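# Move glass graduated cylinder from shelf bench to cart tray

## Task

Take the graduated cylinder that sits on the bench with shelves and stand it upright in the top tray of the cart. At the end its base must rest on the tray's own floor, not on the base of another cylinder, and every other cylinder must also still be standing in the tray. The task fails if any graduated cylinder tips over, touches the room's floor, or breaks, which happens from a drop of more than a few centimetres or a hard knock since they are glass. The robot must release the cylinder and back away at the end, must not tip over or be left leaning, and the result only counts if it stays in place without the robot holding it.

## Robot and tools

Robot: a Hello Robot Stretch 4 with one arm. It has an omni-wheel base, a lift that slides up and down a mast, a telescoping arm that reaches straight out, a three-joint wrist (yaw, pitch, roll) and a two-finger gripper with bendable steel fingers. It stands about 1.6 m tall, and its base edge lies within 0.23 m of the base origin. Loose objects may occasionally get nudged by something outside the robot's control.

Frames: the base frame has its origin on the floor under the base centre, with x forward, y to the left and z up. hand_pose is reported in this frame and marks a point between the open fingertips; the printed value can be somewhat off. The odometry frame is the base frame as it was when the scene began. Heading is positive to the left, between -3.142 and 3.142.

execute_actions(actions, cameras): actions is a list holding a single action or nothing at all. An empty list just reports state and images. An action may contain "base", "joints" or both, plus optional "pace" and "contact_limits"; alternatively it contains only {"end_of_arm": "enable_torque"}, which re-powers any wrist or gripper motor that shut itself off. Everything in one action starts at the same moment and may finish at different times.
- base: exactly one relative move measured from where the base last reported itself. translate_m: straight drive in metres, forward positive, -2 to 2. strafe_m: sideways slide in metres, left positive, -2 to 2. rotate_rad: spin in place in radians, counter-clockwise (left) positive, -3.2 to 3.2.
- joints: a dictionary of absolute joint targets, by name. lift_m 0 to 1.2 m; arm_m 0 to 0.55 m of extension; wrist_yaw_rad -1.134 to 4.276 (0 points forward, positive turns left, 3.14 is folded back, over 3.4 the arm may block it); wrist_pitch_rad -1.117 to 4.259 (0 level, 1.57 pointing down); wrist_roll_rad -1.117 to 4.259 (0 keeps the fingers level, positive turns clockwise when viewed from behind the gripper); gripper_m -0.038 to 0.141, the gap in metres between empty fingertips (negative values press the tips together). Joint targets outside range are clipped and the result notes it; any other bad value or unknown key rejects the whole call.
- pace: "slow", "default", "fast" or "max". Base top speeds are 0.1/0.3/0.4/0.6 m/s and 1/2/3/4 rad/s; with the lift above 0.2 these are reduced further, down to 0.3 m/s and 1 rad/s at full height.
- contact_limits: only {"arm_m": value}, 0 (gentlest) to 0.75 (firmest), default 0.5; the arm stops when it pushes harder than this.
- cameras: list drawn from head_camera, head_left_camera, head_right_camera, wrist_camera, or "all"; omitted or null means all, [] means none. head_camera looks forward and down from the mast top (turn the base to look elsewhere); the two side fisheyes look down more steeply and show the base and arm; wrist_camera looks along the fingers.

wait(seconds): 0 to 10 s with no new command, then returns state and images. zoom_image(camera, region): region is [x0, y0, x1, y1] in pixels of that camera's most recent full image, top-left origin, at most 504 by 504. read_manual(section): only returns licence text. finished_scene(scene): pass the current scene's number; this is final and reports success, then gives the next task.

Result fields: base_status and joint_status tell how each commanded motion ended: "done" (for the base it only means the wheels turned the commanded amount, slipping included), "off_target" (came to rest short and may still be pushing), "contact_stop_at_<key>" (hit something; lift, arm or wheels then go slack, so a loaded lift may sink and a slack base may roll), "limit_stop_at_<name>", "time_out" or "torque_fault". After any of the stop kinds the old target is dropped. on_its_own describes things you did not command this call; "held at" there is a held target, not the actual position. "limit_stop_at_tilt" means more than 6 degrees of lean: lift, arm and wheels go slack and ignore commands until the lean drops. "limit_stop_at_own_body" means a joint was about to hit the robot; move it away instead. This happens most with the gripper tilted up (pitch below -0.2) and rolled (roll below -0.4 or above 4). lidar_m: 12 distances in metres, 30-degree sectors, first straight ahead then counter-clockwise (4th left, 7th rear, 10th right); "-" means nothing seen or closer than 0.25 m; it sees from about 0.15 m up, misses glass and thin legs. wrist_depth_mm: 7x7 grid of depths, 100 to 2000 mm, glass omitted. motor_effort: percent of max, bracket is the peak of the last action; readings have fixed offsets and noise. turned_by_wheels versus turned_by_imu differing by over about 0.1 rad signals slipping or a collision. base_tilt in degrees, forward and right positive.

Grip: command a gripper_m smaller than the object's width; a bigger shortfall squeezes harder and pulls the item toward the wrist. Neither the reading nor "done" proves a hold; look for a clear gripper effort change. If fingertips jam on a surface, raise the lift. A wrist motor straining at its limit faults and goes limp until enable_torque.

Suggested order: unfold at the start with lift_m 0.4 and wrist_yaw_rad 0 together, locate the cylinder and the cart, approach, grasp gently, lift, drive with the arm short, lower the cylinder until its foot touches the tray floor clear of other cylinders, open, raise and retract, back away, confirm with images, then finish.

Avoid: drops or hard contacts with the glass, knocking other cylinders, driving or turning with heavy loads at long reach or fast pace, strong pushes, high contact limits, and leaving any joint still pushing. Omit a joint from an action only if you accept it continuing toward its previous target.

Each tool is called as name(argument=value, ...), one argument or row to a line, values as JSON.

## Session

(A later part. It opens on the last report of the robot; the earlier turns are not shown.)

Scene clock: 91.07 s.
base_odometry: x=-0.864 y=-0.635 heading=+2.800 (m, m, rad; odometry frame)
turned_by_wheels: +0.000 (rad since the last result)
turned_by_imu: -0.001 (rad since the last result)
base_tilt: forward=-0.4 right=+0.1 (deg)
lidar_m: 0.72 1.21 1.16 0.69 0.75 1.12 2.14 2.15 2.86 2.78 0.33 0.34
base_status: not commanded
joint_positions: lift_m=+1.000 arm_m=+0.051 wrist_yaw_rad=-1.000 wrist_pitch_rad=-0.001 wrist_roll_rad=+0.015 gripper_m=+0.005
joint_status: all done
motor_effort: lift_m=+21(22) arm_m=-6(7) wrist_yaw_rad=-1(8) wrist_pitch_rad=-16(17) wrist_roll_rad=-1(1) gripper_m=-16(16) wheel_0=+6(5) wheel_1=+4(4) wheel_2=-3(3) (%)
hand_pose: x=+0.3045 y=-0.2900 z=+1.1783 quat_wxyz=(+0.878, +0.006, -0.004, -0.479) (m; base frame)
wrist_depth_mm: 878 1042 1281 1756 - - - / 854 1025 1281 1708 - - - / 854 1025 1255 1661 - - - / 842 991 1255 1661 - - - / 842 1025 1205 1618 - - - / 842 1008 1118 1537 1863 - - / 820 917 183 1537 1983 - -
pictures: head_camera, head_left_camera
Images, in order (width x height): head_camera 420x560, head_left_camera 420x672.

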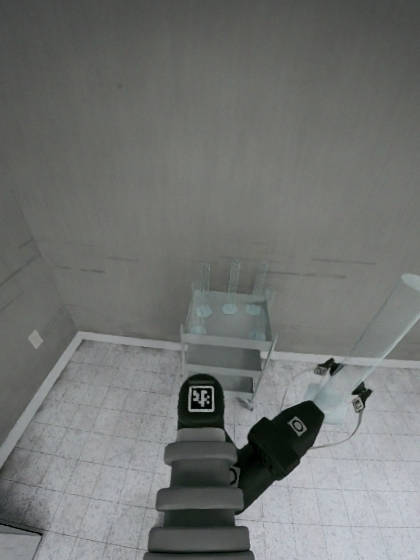

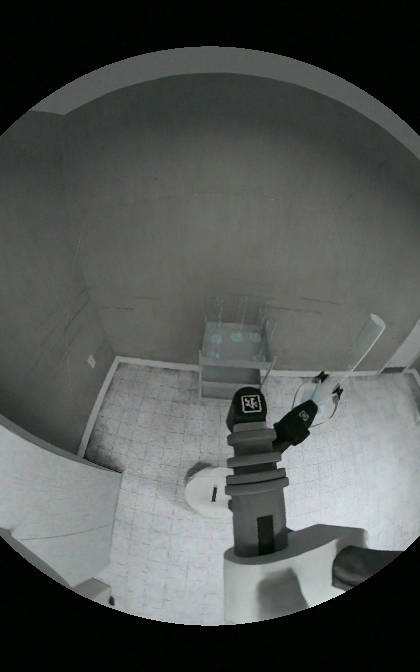

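execute_actions(
  actions=[
    {"joints":{"wrist_yaw_rad":0,"lift_m":1.05},"base":{"strafe_m":-0.035},"pace":"slow"},
  ],
  cameras=[],
)

execute_actions(
  actions=[
    {"joints":{"arm_m":0.33},"pace":"slow"},
  ],
  cameras=["head_camera","head_left_camera","head_right_camera"],
)

zoom_image(
  camera="head_camera",
  region=[140,200,320,400],
)

zoom_image(
  camera="head_right_camera",
  region=[120,220,300,420],
)

Scene clock: 104.00 s.
base_odometry: x=-0.852 y=-0.603 heading=+2.801 (m, m, rad; odometry frame)
turned_by_wheels: +0.000 (rad since the last result)
turned_by_imu: -0.001 (rad since the last result)
base_tilt: forward=-0.4 right=+0.1 (deg)
lidar_m: 0.44 1.24 1.19 0.69 0.77 1.42 2.12 2.14 2.79 2.75 1.47 0.74
base_status: done
joint_positions: lift_m=+1.050 arm_m=+0.051 wrist_yaw_rad=+0.000 wrist_pitch_rad=-0.002 wrist_roll_rad=+0.015 gripper_m=+0.005
joint_status: all done
motor_effort: lift_m=+22(25) arm_m=-6(7) wrist_yaw_rad=-1(6) wrist_pitch_rad=-14(17) wrist_roll_rad=-2(2) gripper_m=-17(18) wheel_0=+7(11) wheel_1=-6(7) wheel_2=+0(2) (%)
hand_pose: x=+0.5105 y=-0.0875 z=+1.2284 quat_wxyz=(+1.000, +0.007, -0.001, +0.000) (m; base frame)
wrist_depth_mm: 960 931 917 891 854 866 854 / 960 946 891 891 878 854 854 / 946 931 904 878 878 866 831 / 946 917 904 891 878 854 831 / 946 917 891 878 878 854 820 / 931 917 891 878 854 842 820 / 931 917 184 866 842 842 820
pictures: none
No camera images: the call's "cameras" was empty. Leave "cameras" out to get every camera's image.

Scene clock: 108.10 s.
base_odometry: x=-0.852 y=-0.603 heading=+2.801 (m, m, rad; odometry frame)
turned_by_wheels: +0.000 (rad since the last result)
turned_by_imu: -0.001 (rad since the last result)
base_tilt: forward=-0.3 right=+0.1 (deg)
lidar_m: 0.71 1.23 1.21 0.71 0.77 1.39 2.13 2.13 2.79 2.74 1.49 0.74
base_status: not commanded
joint_positions: lift_m=+1.050 arm_m=+0.329 wrist_yaw_rad=+0.000 wrist_pitch_rad=-0.002 wrist_roll_rad=+0.015 gripper_m=+0.005
joint_status: all done
motor_effort: lift_m=+22(22) arm_m=+7(10) wrist_yaw_rad=+0(0) wrist_pitch_rad=-15(17) wrist_roll_rad=-2(1) gripper_m=-17(17) wheel_0=+7(7) wheel_1=-6(5) wheel_2=+0(0) (%)
hand_pose: x=+0.7882 y=-0.0874 z=+1.2284 quat_wxyz=(+1.000, +0.007, -0.001, +0.000) (m; base frame)
wrist_depth_mm: 654 634 621 603 603 585 574 / 640 634 621 609 603 585 569 / 640 640 627 609 597 585 574 / 647 627 615 597 597 580 569 / 634 621 615 597 585 580 564 / 634 615 615 597 585 569 564 / 634 615 184 591 580 569 559
pictures: head_camera, head_left_camera, head_right_camera
Images, in order (width x height): head_camera 420x560, head_left_camera 420x672, head_right_camera 420x672.

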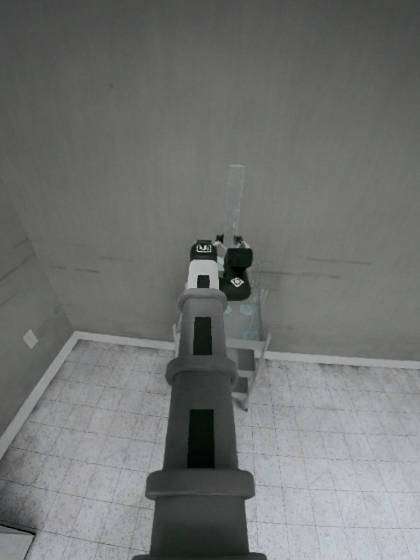

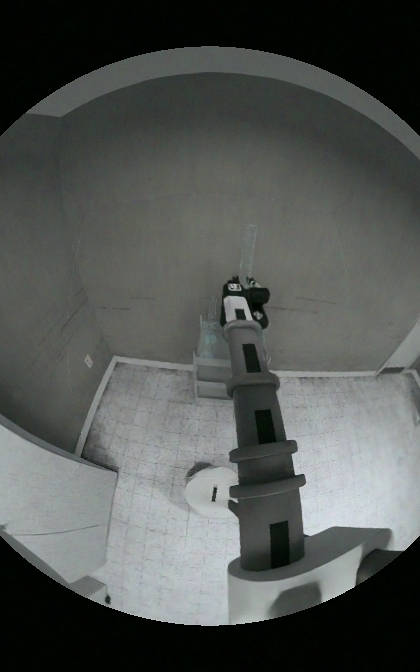

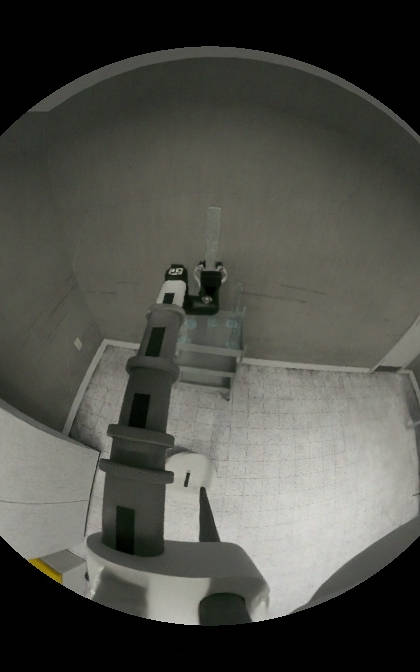

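Region (140, 200, 320, 400) of head_camera's 420x560 image, scaled by 2.520, with more detail than that image has; it fills the left 454 columns of this view, and the rest is white.

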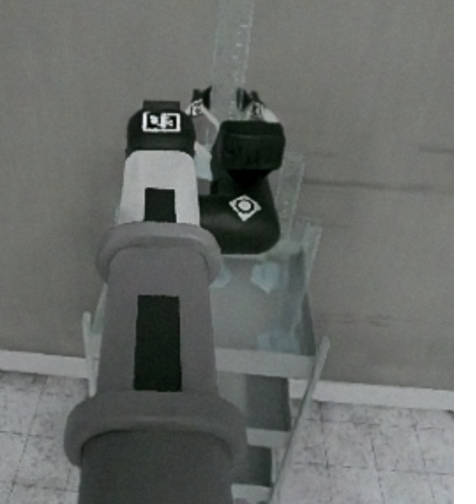

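Region (120, 220, 300, 420) of head_right_camera's 420x672 image, scaled by 2.520, with more detail than that image has; it fills the left 454 columns of this view, and the rest is white.

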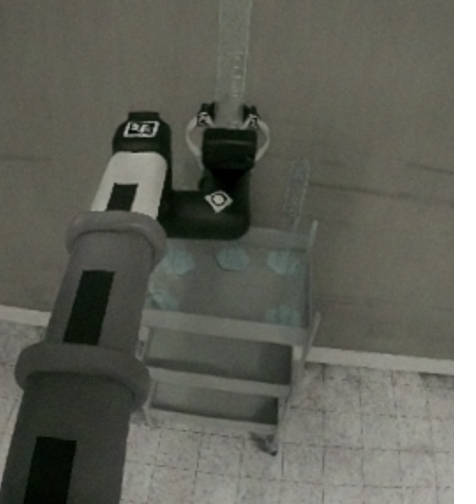

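execute_actions(
  actions=[
    {"joints":{"arm_m":0.36},"pace":"slow"},
  ],
  cameras=[],
)

execute_actions(
  actions=[
    {"joints":{"lift_m":0.86},"pace":"slow"},
  ],
)

zoom_image(
  camera="head_right_camera",
  region=[120,220,300,420],
)

zoom_image(
  camera="head_camera",
  region=[140,200,320,400],
)

Scene clock: 118.87 s.
base_odometry: x=-0.852 y=-0.603 heading=+2.801 (m, m, rad; odometry frame)
turned_by_wheels: +0.000 (rad since the last result)
turned_by_imu: -0.001 (rad since the last result)
base_tilt: forward=-0.4 right=+0.1 (deg)
lidar_m: 0.71 1.24 1.18 0.70 0.75 1.41 2.14 2.15 2.80 2.74 1.48 0.72
base_status: not commanded
joint_positions: lift_m=+1.050 arm_m=+0.359 wrist_yaw_rad=+0.000 wrist_pitch_rad=-0.002 wrist_roll_rad=+0.015 gripper_m=+0.005
joint_status: all done
motor_effort: lift_m=+22(22) arm_m=+7(6) wrist_yaw_rad=-1(1) wrist_pitch_rad=-16(17) wrist_roll_rad=-2(2) gripper_m=-18(15) wheel_0=+6(7) wheel_1=-6(6) wheel_2=+0(0) (%)
hand_pose: x=+0.8182 y=-0.0874 z=+1.2284 quat_wxyz=(+1.000, +0.007, -0.001, +0.000) (m; base frame)
wrist_depth_mm: 621 597 591 580 569 564 544 / 621 597 597 574 559 549 544 / 615 597 597 574 559 549 539 / 597 585 585 574 559 554 539 / 603 591 585 574 554 549 544 / 603 585 574 559 544 549 539 / 603 585 185 564 544 539 535
pictures: none
No camera images: the call's "cameras" was empty. Leave "cameras" out to get every camera's image.

Scene clock: 121.17 s.
base_odometry: x=-0.852 y=-0.603 heading=+2.801 (m, m, rad; odometry frame)
turned_by_wheels: +0.000 (rad since the last result)
turned_by_imu: +0.000 (rad since the last result)
base_tilt: forward=-0.4 right=+0.0 (deg)
lidar_m: 0.71 1.23 1.20 0.70 0.78 1.40 2.10 2.16 2.80 2.76 1.49 0.70
base_status: not commanded
joint_positions: lift_m=+0.860 arm_m=+0.359 wrist_yaw_rad=+0.000 wrist_pitch_rad=-0.002 wrist_roll_rad=+0.015 gripper_m=+0.005
joint_status: all done
motor_effort: lift_m=+15(20) arm_m=+7(7) wrist_yaw_rad=+0(0) wrist_pitch_rad=-15(17) wrist_roll_rad=-2(1) gripper_m=-16(16) wheel_0=+7(7) wheel_1=-6(5) wheel_2=+0(0) (%)
hand_pose: x=+0.8182 y=-0.0874 z=+1.0389 quat_wxyz=(+1.000, +0.007, -0.001, +0.000) (m; base frame)
wrist_depth_mm: 609 603 591 580 569 554 544 / 615 609 585 580 564 559 544 / 615 591 585 574 559 564 544 / 615 591 574 569 564 549 539 / 609 597 580 574 559 549 535 / 603 585 580 564 549 544 535 / 597 591 184 559 549 535 530
pictures: head_camera, head_left_camera, head_right_camera, wrist_camera
Images, in order (width x height): head_camera 420x560, head_left_camera 420x672, head_right_camera 420x672, wrist_camera 616x392.

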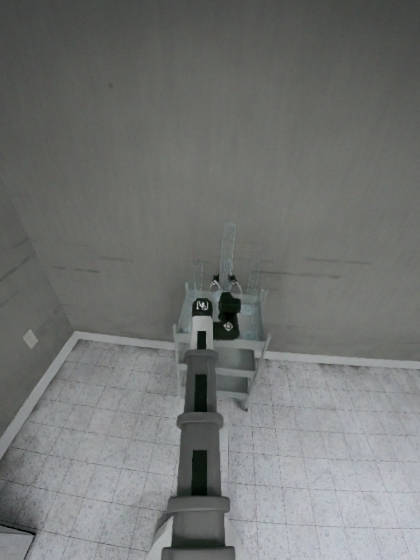

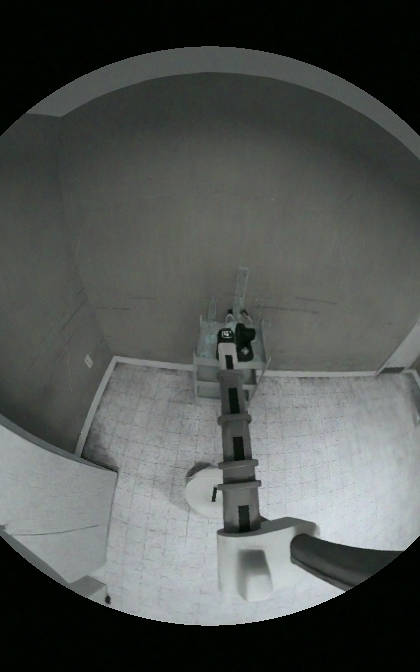

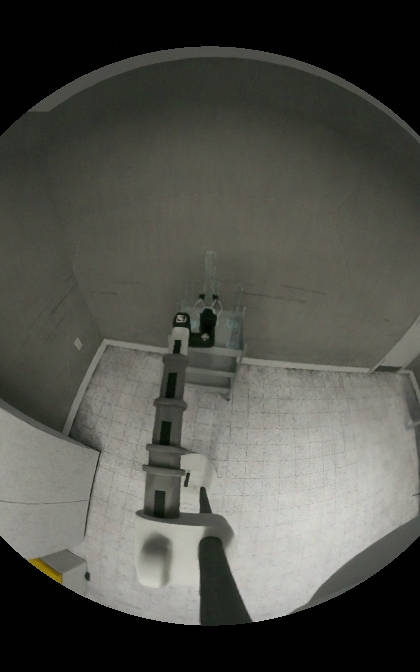

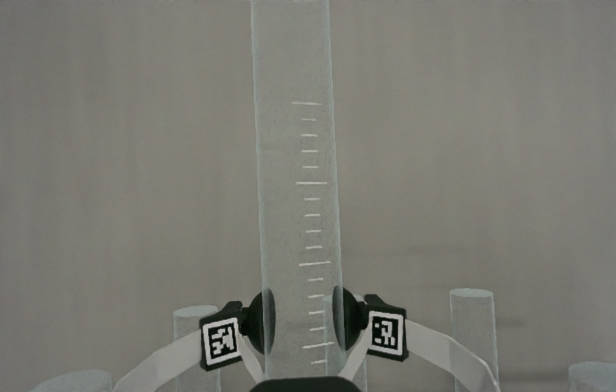

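Region (120, 220, 300, 420) of head_right_camera's 420x672 image, scaled by 2.520, with more detail than that image has; it fills the left 454 columns of this view, and the rest is white.

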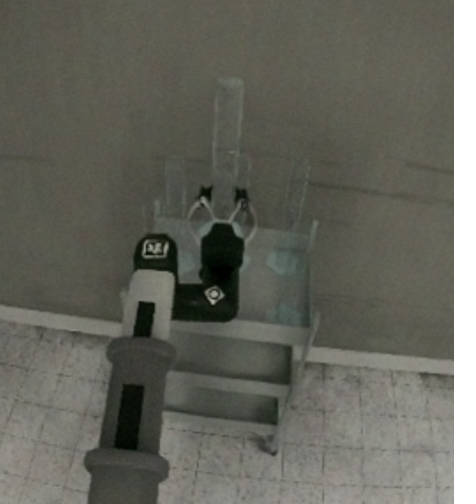

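Region (140, 200, 320, 400) of head_camera's 420x560 image, scaled by 2.520, with more detail than that image has; it fills the left 454 columns of this view, and the rest is white.

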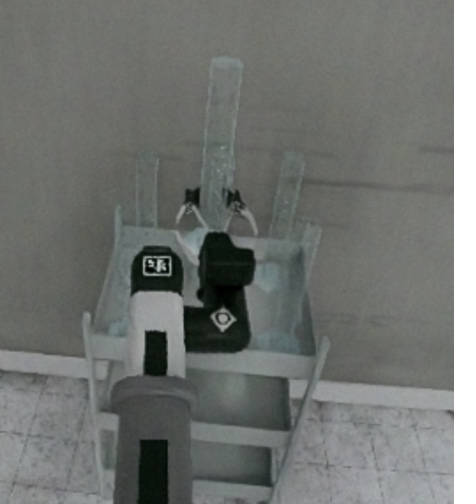

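execute_actions(
  actions=[
    {"base":{"strafe_m":-0.022},"joints":{"lift_m":0.76},"pace":"slow"},
  ],
)

zoom_image(
  camera="head_right_camera",
  region=[140,250,280,400],
)

Scene clock: 127.00 s.
base_odometry: x=-0.845 y=-0.582 heading=+2.801 (m, m, rad; odometry frame)
turned_by_wheels: +0.000 (rad since the last result)
turned_by_imu: -0.001 (rad since the last result)
base_tilt: forward=-0.4 right=+0.1 (deg)
lidar_m: 0.72 1.23 1.20 0.74 0.80 1.44 2.10 2.13 2.78 2.72 1.48 0.73
base_status: done
joint_positions: lift_m=+0.760 arm_m=+0.359 wrist_yaw_rad=+0.000 wrist_pitch_rad=-0.001 wrist_roll_rad=+0.015 gripper_m=+0.005
joint_status: all done
motor_effort: lift_m=+15(15) arm_m=+7(7) wrist_yaw_rad=+0(0) wrist_pitch_rad=-17(15) wrist_roll_rad=-2(2) gripper_m=-17(17) wheel_0=+8(13) wheel_1=-4(8) wheel_2=+0(1) (%)
hand_pose: x=+0.8182 y=-0.0874 z=+0.9388 quat_wxyz=(+1.000, +0.007, -0.001, +0.000) (m; base frame)
wrist_depth_mm: 615 603 591 580 569 549 544 / 609 609 585 574 564 549 544 / 603 591 591 569 564 559 539 / 609 597 580 569 559 544 535 / 591 585 574 569 549 539 530 / 591 591 580 559 544 535 535 / 591 585 183 559 554 535 535
pictures: head_camera, head_left_camera, head_right_camera, wrist_camera
Images, in order (width x height): head_camera 420x560, head_left_camera 420x672, head_right_camera 420x672, wrist_camera 616x392.

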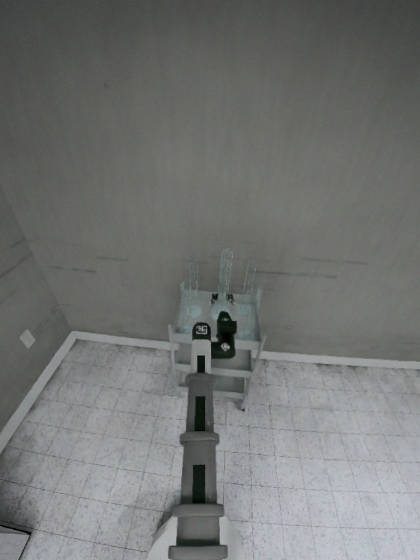

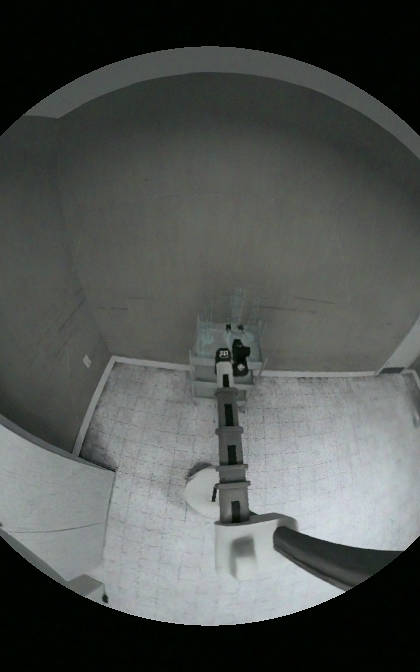

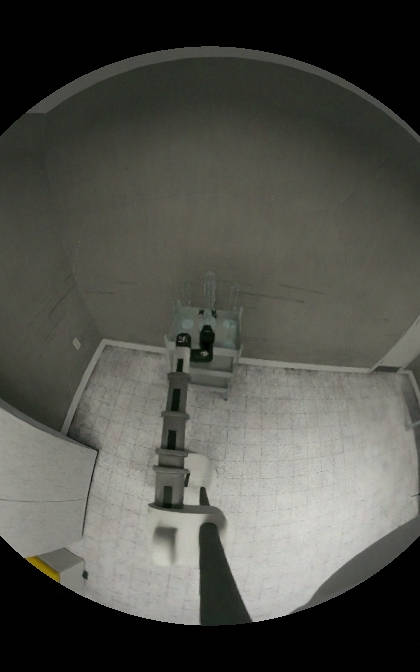

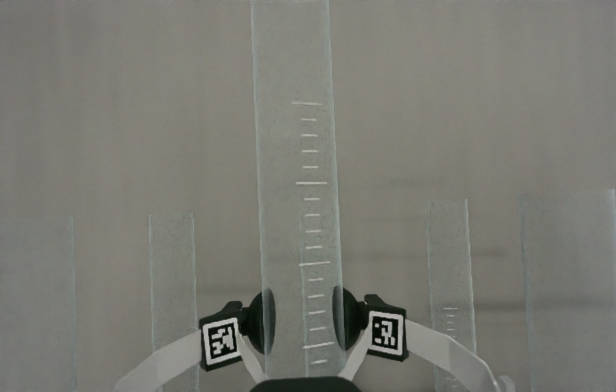

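Region (140, 250, 280, 400) of head_right_camera's 420x672 image, scaled by 3.360, with more detail than that image has; it fills the left 470 columns of this view, and the rest is white.

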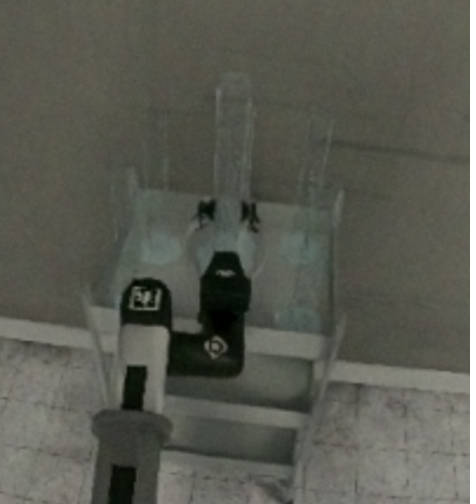

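execute_actions(
  actions=[
    {"joints":{"lift_m":0.69},"pace":"slow"},
  ],
  cameras=["wrist_camera","head_right_camera"],
)

zoom_image(
  camera="head_right_camera",
  region=[140,250,280,400],
)

Scene clock: 134.03 s.
base_odometry: x=-0.845 y=-0.582 heading=+2.801 (m, m, rad; odometry frame)
turned_by_wheels: +0.000 (rad since the last result)
turned_by_imu: -0.001 (rad since the last result)
base_tilt: forward=-0.4 right=+0.1 (deg)
lidar_m: 0.71 1.23 1.21 0.74 0.79 1.43 2.12 2.14 2.76 2.73 1.50 0.72
base_status: not commanded
joint_positions: lift_m=+0.690 arm_m=+0.359 wrist_yaw_rad=+0.000 wrist_pitch_rad=-0.001 wrist_roll_rad=+0.015 gripper_m=+0.005
joint_status: all done
motor_effort: lift_m=+15(13) arm_m=+7(7) wrist_yaw_rad=-1(0) wrist_pitch_rad=-15(16) wrist_roll_rad=-2(2) gripper_m=-15(17) wheel_0=+8(8) wheel_1=-3(4) wheel_2=+0(0) (%)
hand_pose: x=+0.8182 y=-0.0874 z=+0.8688 quat_wxyz=(+1.000, +0.007, -0.001, +0.000) (m; base frame)
wrist_depth_mm: 621 609 591 574 564 559 549 / 615 603 585 574 564 554 539 / 615 597 580 569 569 554 549 / 603 597 585 569 564 549 539 / 609 591 580 569 554 544 544 / 597 591 574 564 549 544 530 / 597 585 183 480 466 445 535
pictures: head_right_camera, wrist_camera
Images, in order (width x height): head_right_camera 420x672, wrist_camera 616x392.

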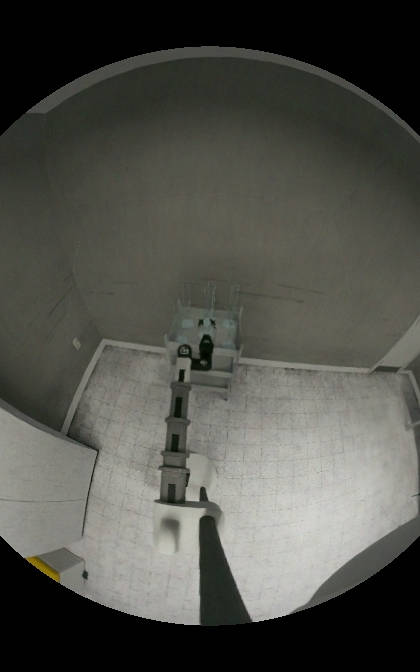

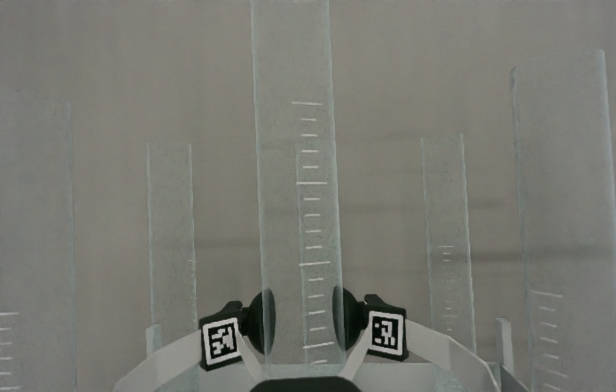

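Region (140, 250, 280, 400) of head_right_camera's 420x672 image, scaled by 3.360, with more detail than that image has; it fills the left 470 columns of this view, and the rest is white.

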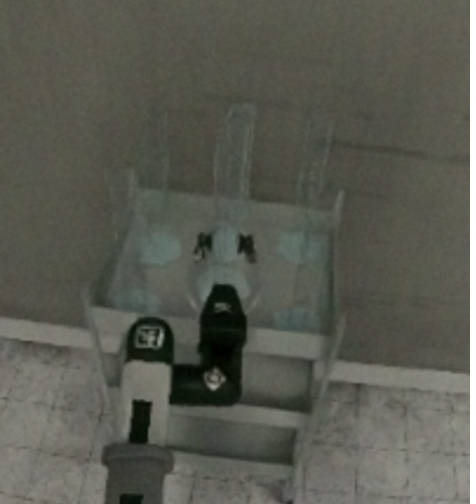

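execute_actions(
  actions=[
    {"joints":{"lift_m":0.66},"pace":"slow"},
  ],
  cameras=["wrist_camera"],
)

execute_actions(
  actions=[
    {"joints":{"lift_m":0.64},"pace":"slow"},
  ],
  cameras=["wrist_camera","head_right_camera"],
)

zoom_image(
  camera="head_right_camera",
  region=[140,270,280,400],
)

Scene clock: 143.00 s.
base_odometry: x=-0.845 y=-0.582 heading=+2.801 (m, m, rad; odometry frame)
turned_by_wheels: +0.000 (rad since the last result)
turned_by_imu: -0.001 (rad since the last result)
base_tilt: forward=-0.4 right=+0.1 (deg)
lidar_m: 0.72 1.23 1.22 0.73 0.81 1.44 2.13 2.11 2.76 2.73 1.46 0.73
base_status: not commanded
joint_positions: lift_m=+0.660 arm_m=+0.359 wrist_yaw_rad=+0.000 wrist_pitch_rad=-0.001 wrist_roll_rad=+0.015 gripper_m=+0.005
joint_status: all done
motor_effort: lift_m=+16(17) arm_m=+7(7) wrist_yaw_rad=-1(0) wrist_pitch_rad=-15(16) wrist_roll_rad=-2(2) gripper_m=-16(17) wheel_0=+8(8) wheel_1=-3(3) wheel_2=+0(0) (%)
hand_pose: x=+0.8182 y=-0.0874 z=+0.8388 quat_wxyz=(+1.000, +0.007, -0.001, +0.000) (m; base frame)
wrist_depth_mm: 609 603 585 580 559 559 539 / 609 597 585 574 559 554 544 / 609 597 580 569 559 549 544 / 609 597 585 569 554 549 539 / 603 591 580 564 554 549 539 / 603 585 580 569 554 539 539 / 609 496 184 477 462 427 525
pictures: wrist_camera
Images, in order (width x height): wrist_camera 616x392.

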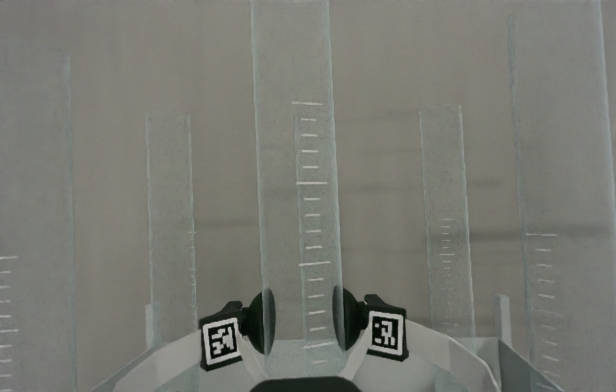

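Scene clock: 143.93 s.
base_odometry: x=-0.845 y=-0.582 heading=+2.801 (m, m, rad; odometry frame)
turned_by_wheels: +0.000 (rad since the last result)
turned_by_imu: +0.000 (rad since the last result)
base_tilt: forward=-0.4 right=+0.1 (deg)
lidar_m: 0.72 1.25 1.22 0.72 0.80 1.42 2.11 2.17 2.77 2.74 1.47 0.73
base_status: not commanded
joint_positions: lift_m=+0.640 arm_m=+0.359 wrist_yaw_rad=+0.000 wrist_pitch_rad=-0.001 wrist_roll_rad=+0.015 gripper_m=+0.005
joint_status: all done
motor_effort: lift_m=+16(17) arm_m=+7(7) wrist_yaw_rad=-1(0) wrist_pitch_rad=-16(14) wrist_roll_rad=-3(2) gripper_m=-17(17) wheel_0=+8(8) wheel_1=-4(4) wheel_2=+0(0) (%)
hand_pose: x=+0.8182 y=-0.0874 z=+0.8188 quat_wxyz=(+1.000, +0.007, -0.001, +0.000) (m; base frame)
wrist_depth_mm: 615 597 591 585 564 559 549 / 615 603 591 569 564 549 539 / 615 603 580 574 559 549 539 / 609 603 574 569 559 554 539 / 609 597 591 569 559 544 535 / 603 580 574 559 554 539 535 / 603 389 184 477 449 397 530
pictures: head_right_camera, wrist_camera
Images, in order (width x height): head_right_camera 420x672, wrist_camera 616x392.

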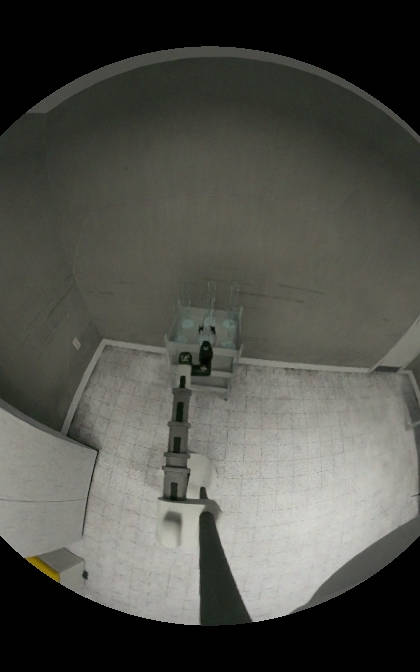

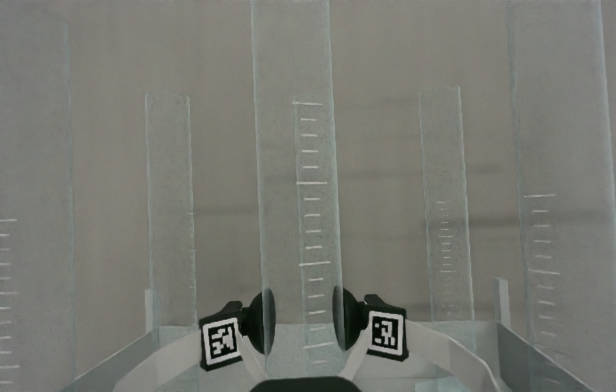

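Region (140, 270, 280, 400) of head_right_camera's 420x672 image, scaled by 3.600, with more detail than that image has; it fills the top 468 rows of this view, and the rest is white.

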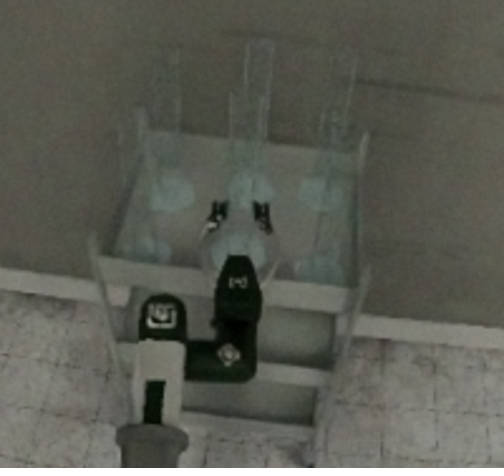

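execute_actions(
  actions=[
    {"joints":{"lift_m":0.605},"pace":"slow"},
  ],
  cameras=["wrist_camera"],
)

execute_actions(
  actions=[
    {"joints":{"lift_m":0.595},"pace":"slow"},
  ],
  cameras=["wrist_camera"],
)

Scene clock: 148.63 s.
base_odometry: x=-0.845 y=-0.582 heading=+2.801 (m, m, rad; odometry frame)
turned_by_wheels: +0.000 (rad since the last result)
turned_by_imu: -0.001 (rad since the last result)
base_tilt: forward=-0.4 right=+0.2 (deg)
lidar_m: 0.72 1.23 1.23 0.73 0.79 1.42 2.11 2.15 2.77 2.72 1.49 0.73
base_status: not commanded
joint_positions: lift_m=+0.605 arm_m=+0.359 wrist_yaw_rad=+0.000 wrist_pitch_rad=-0.001 wrist_roll_rad=+0.015 gripper_m=+0.005
joint_status: all done
motor_effort: lift_m=+15(16) arm_m=+7(7) wrist_yaw_rad=-1(1) wrist_pitch_rad=-16(16) wrist_roll_rad=-3(1) gripper_m=-17(17) wheel_0=+8(8) wheel_1=-3(4) wheel_2=+0(0) (%)
hand_pose: x=+0.8182 y=-0.0874 z=+0.7838 quat_wxyz=(+1.000, +0.007, -0.001, +0.000) (m; base frame)
wrist_depth_mm: 621 603 597 580 564 554 544 / 609 603 585 574 564 554 544 / 615 591 585 574 564 549 544 / 609 591 580 569 559 549 535 / 603 591 574 564 559 549 535 / 603 580 492 477 462 455 530 / 340 370 184 418 370 368 315
pictures: wrist_camera
Images, in order (width x height): wrist_camera 616x392.

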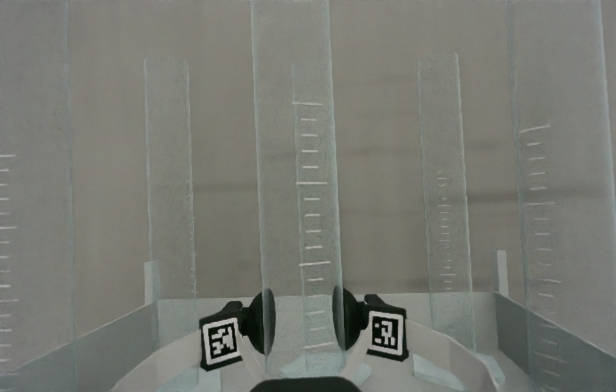

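Scene clock: 149.37 s.
base_odometry: x=-0.845 y=-0.582 heading=+2.801 (m, m, rad; odometry frame)
turned_by_wheels: +0.000 (rad since the last result)
turned_by_imu: +0.000 (rad since the last result)
base_tilt: forward=-0.3 right=+0.1 (deg)
lidar_m: 0.72 1.22 1.24 0.73 0.79 1.41 2.10 2.14 2.77 2.73 1.46 0.74
base_status: not commanded
joint_positions: lift_m=+0.595 arm_m=+0.359 wrist_yaw_rad=+0.000 wrist_pitch_rad=-0.001 wrist_roll_rad=+0.015 gripper_m=+0.005
joint_status: all done
motor_effort: lift_m=+15(16) arm_m=+7(7) wrist_yaw_rad=-1(0) wrist_pitch_rad=-15(15) wrist_roll_rad=-2(2) gripper_m=-16(17) wheel_0=+8(8) wheel_1=-3(3) wheel_2=+0(0) (%)
hand_pose: x=+0.8182 y=-0.0874 z=+0.7738 quat_wxyz=(+1.000, +0.007, -0.001, +0.000) (m; base frame)
wrist_depth_mm: 615 603 591 580 569 549 544 / 609 603 591 574 569 559 549 / 609 597 580 580 569 554 544 / 603 597 574 564 559 544 539 / 597 591 580 564 554 544 539 / 603 500 492 477 462 462 530 / 322 368 185 397 351 345 322
pictures: wrist_camera
Images, in order (width x height): wrist_camera 616x392.

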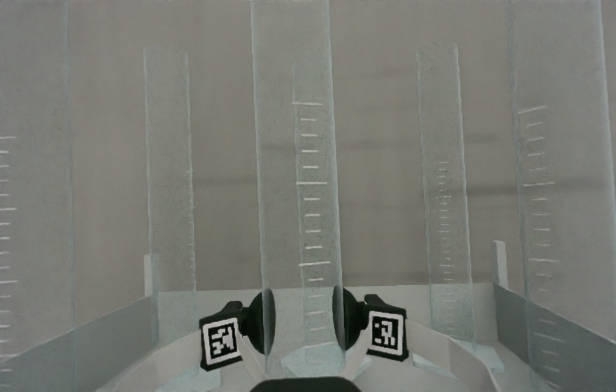

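execute_actions(
  actions=[
    {"joints":{"lift_m":0.587},"pace":"slow"},
  ],
  cameras=["wrist_camera"],
)

execute_actions(
  actions=[
    {"joints":{"lift_m":0.58},"pace":"slow"},
  ],
  cameras=["wrist_camera"],
)

Scene clock: 153.17 s.
base_odometry: x=-0.845 y=-0.582 heading=+2.801 (m, m, rad; odometry frame)
turned_by_wheels: +0.000 (rad since the last result)
turned_by_imu: -0.001 (rad since the last result)
base_tilt: forward=-0.4 right=+0.2 (deg)
lidar_m: 0.71 1.22 1.21 0.72 0.80 1.42 2.13 2.15 2.76 2.72 1.50 0.73
base_status: not commanded
joint_positions: lift_m=+0.587 arm_m=+0.359 wrist_yaw_rad=+0.000 wrist_pitch_rad=-0.005 wrist_roll_rad=+0.015 gripper_m=+0.005
joint_status: all done
motor_effort: lift_m=+14(13) arm_m=+7(7) wrist_yaw_rad=-1(0) wrist_pitch_rad=-8(17) wrist_roll_rad=-2(2) gripper_m=-16(17) wheel_0=+8(8) wheel_1=-4(4) wheel_2=+0(0) (%)
hand_pose: x=+0.8182 y=-0.0874 z=+0.7669 quat_wxyz=(+1.000, +0.007, -0.002, +0.000) (m; base frame)
wrist_depth_mm: 615 615 597 580 569 559 549 / 609 597 585 580 569 549 544 / 609 597 585 569 559 554 544 / 603 597 591 574 559 554 539 / 603 597 585 569 564 549 535 / 597 500 488 477 462 459 530 / 310 373 183 379 342 336 307
pictures: wrist_camera
Images, in order (width x height): wrist_camera 616x392.

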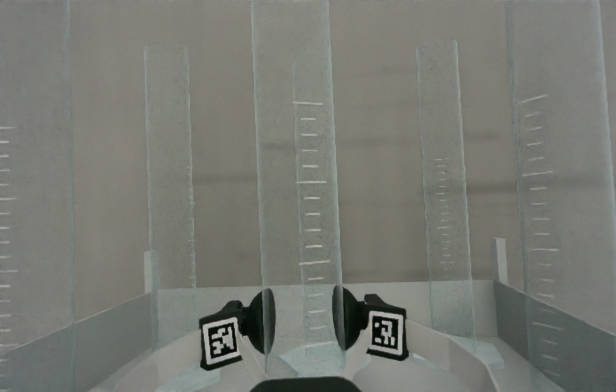

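Scene clock: 153.83 s.
base_odometry: x=-0.845 y=-0.582 heading=+2.801 (m, m, rad; odometry frame)
turned_by_wheels: +0.000 (rad since the last result)
turned_by_imu: +0.000 (rad since the last result)
base_tilt: forward=-0.4 right=+0.2 (deg)
lidar_m: 0.72 1.22 1.24 0.73 0.80 1.43 2.13 2.15 2.79 2.72 1.47 0.74
base_status: not commanded
joint_positions: lift_m=+0.581 arm_m=+0.359 wrist_yaw_rad=+0.000 wrist_pitch_rad=-0.014 wrist_roll_rad=+0.015 gripper_m=+0.005
joint_status: all done
motor_effort: lift_m=+12(11) arm_m=+7(7) wrist_yaw_rad=+0(0) wrist_pitch_rad=+19(21) wrist_roll_rad=-1(2) gripper_m=-17(17) wheel_0=+8(8) wheel_1=-3(4) wheel_2=+0(0) (%)
hand_pose: x=+0.8182 y=-0.0875 z=+0.7627 quat_wxyz=(+1.000, +0.007, -0.007, +0.000) (m; base frame)
wrist_depth_mm: 627 609 597 591 574 554 554 / 615 603 585 585 569 559 544 / 621 603 591 574 564 549 549 / 609 597 585 574 564 549 539 / 597 597 574 564 549 539 539 / 609 496 488 477 459 459 525 / 322 370 186 382 342 340 320
pictures: wrist_camera
Images, in order (width x height): wrist_camera 616x392.

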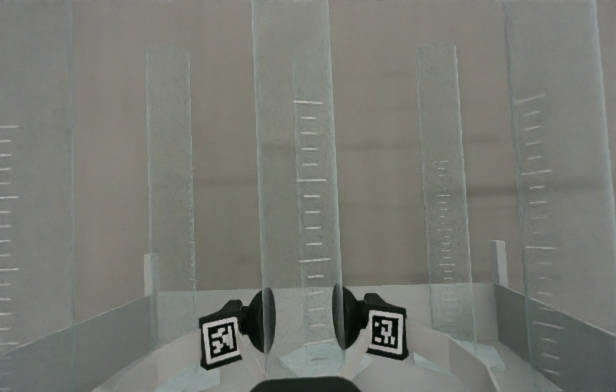

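execute_actions(
  actions=[
    {"joints":{"lift_m":0.588},"pace":"slow"},
  ],
  cameras=[],
)

execute_actions(
  actions=[
    {"joints":{"gripper_m":0.075},"pace":"slow"},
  ],
  cameras=["wrist_camera","head_right_camera"],
)

zoom_image(
  camera="head_right_camera",
  region=[140,270,280,400],
)

Scene clock: 161.83 s.
base_odometry: x=-0.845 y=-0.582 heading=+2.801 (m, m, rad; odometry frame)
turned_by_wheels: +0.000 (rad since the last result)
turned_by_imu: -0.001 (rad since the last result)
base_tilt: forward=-0.4 right=+0.1 (deg)
lidar_m: 0.72 1.23 1.22 0.73 0.79 1.41 2.10 2.15 2.78 2.74 1.48 0.74
base_status: not commanded
joint_positions: lift_m=+0.588 arm_m=+0.359 wrist_yaw_rad=+0.000 wrist_pitch_rad=-0.005 wrist_roll_rad=+0.015 gripper_m=+0.005
joint_status: all done
motor_effort: lift_m=+21(22) arm_m=+7(7) wrist_yaw_rad=+0(0) wrist_pitch_rad=-5(18) wrist_roll_rad=-2(2) gripper_m=-16(15) wheel_0=+8(7) wheel_1=-3(4) wheel_2=+0(0) (%)
hand_pose: x=+0.8182 y=-0.0875 z=+0.7673 quat_wxyz=(+1.000, +0.007, -0.002, +0.000) (m; base frame)
wrist_depth_mm: 609 609 591 580 559 549 554 / 615 603 591 580 569 554 544 / 603 597 585 574 564 549 535 / 603 591 585 564 564 549 544 / 597 591 574 564 549 549 539 / 597 496 480 473 466 459 530 / 309 370 183 382 340 336 320
pictures: none
No camera images: the call's "cameras" was empty. Leave "cameras" out to get every camera's image.

Scene clock: 164.53 s.
base_odometry: x=-0.845 y=-0.582 heading=+2.801 (m, m, rad; odometry frame)
turned_by_wheels: +0.000 (rad since the last result)
turned_by_imu: -0.001 (rad since the last result)
base_tilt: forward=-0.4 right=+0.1 (deg)
lidar_m: 0.72 1.24 1.22 0.73 0.79 1.43 2.10 2.14 2.74 2.74 1.50 0.73
base_status: not commanded
joint_positions: lift_m=+0.588 arm_m=+0.359 wrist_yaw_rad=+0.000 wrist_pitch_rad=-0.004 wrist_roll_rad=+0.015 gripper_m=+0.075
joint_status: all done
motor_effort: lift_m=+21(21) arm_m=+7(7) wrist_yaw_rad=+0(0) wrist_pitch_rad=-7(7) wrist_roll_rad=-2(2) gripper_m=-1(18) wheel_0=+8(8) wheel_1=-3(4) wheel_2=+0(0) (%)
hand_pose: x=+0.8182 y=-0.0875 z=+0.7672 quat_wxyz=(+1.000, +0.007, -0.002, +0.000) (m; base frame)
wrist_depth_mm: 621 603 597 580 564 554 554 / 609 603 597 574 569 554 544 / 609 603 585 574 564 549 544 / 591 603 580 564 564 554 535 / 597 591 580 564 559 549 530 / 597 500 492 480 223 462 530 / 309 375 349 370 359 355 306
pictures: head_right_camera, wrist_camera
Images, in order (width x height): head_right_camera 420x672, wrist_camera 616x392.

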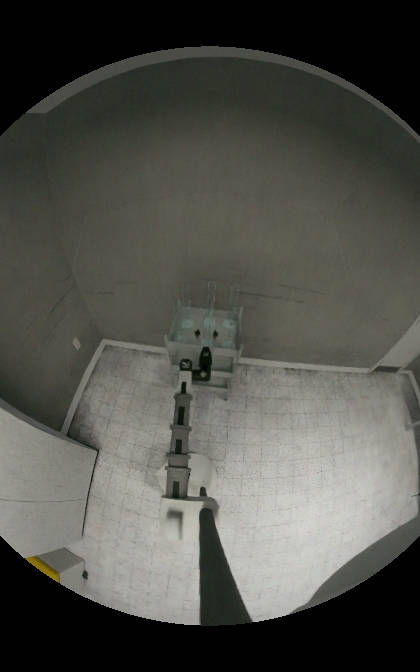

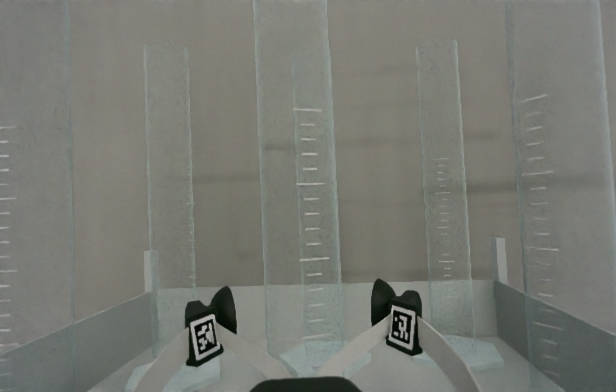

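Region (140, 270, 280, 400) of head_right_camera's 420x672 image, scaled by 3.600, with more detail than that image has; it fills the top 468 rows of this view, and the rest is white.

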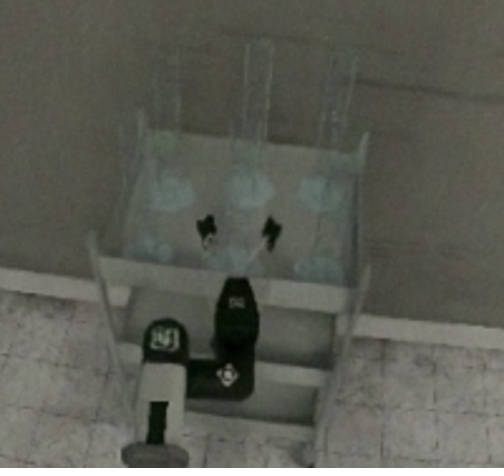

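Stands upright. Retract.

execute_actions(
  actions=[
    {"joints":{"arm_m":0.05},"pace":"slow"},
  ],
  cameras=["wrist_camera","head_camera"],
)

zoom_image(
  camera="head_camera",
  region=[150,230,310,400],
)

Scene clock: 171.33 s.
base_odometry: x=-0.845 y=-0.582 heading=+2.801 (m, m, rad; odometry frame)
turned_by_wheels: +0.000 (rad since the last result)
turned_by_imu: -0.001 (rad since the last result)
base_tilt: forward=-0.3 right=+0.1 (deg)
lidar_m: 0.71 1.22 1.25 0.73 0.80 1.40 2.13 2.15 2.77 2.70 1.48 0.75
base_status: not commanded
joint_positions: lift_m=+0.588 arm_m=+0.051 wrist_yaw_rad=+0.000 wrist_pitch_rad=-0.004 wrist_roll_rad=+0.015 gripper_m=+0.075
joint_status: all done
motor_effort: lift_m=+21(21) arm_m=-7(5) wrist_yaw_rad=-1(0) wrist_pitch_rad=-8(9) wrist_roll_rad=-2(2) gripper_m=-2(3) wheel_0=+8(8) wheel_1=-4(3) wheel_2=+0(0) (%)
hand_pose: x=+0.5106 y=-0.0874 z=+0.7671 quat_wxyz=(+1.000, +0.007, -0.002, +0.000) (m; base frame)
wrist_depth_mm: 976 931 904 917 904 866 854 / 960 931 904 891 866 866 842 / 946 946 904 891 866 842 842 / 931 931 904 891 866 842 820 / 917 904 891 878 854 831 831 / 931 477 462 459 223 445 831 / 917 904 866 455 842 831 842
pictures: head_camera, wrist_camera
Images, in order (width x height): head_camera 420x560, wrist_camera 616x392.

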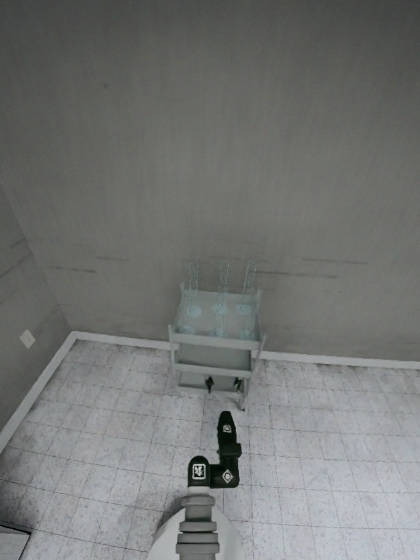

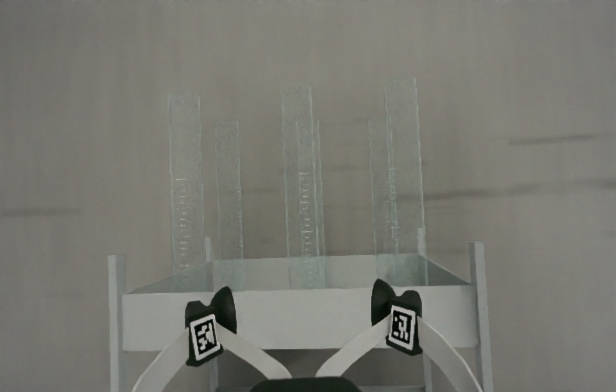

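Region (150, 230, 310, 400) of head_camera's 420x560 image, scaled by 2.965, with more detail than that image has; it fills the left 474 columns of this view, and the rest is white.

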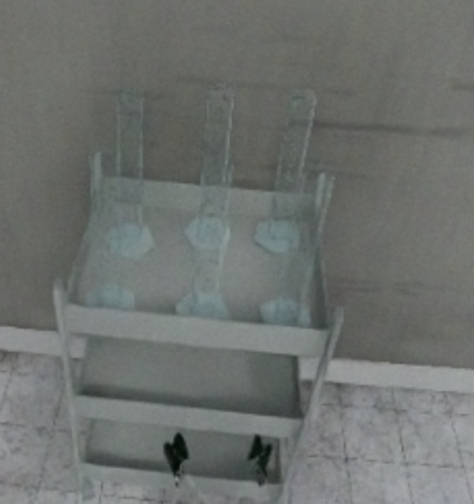

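finished_scene(
  scene=1,
)

The scene is finished: the task was done.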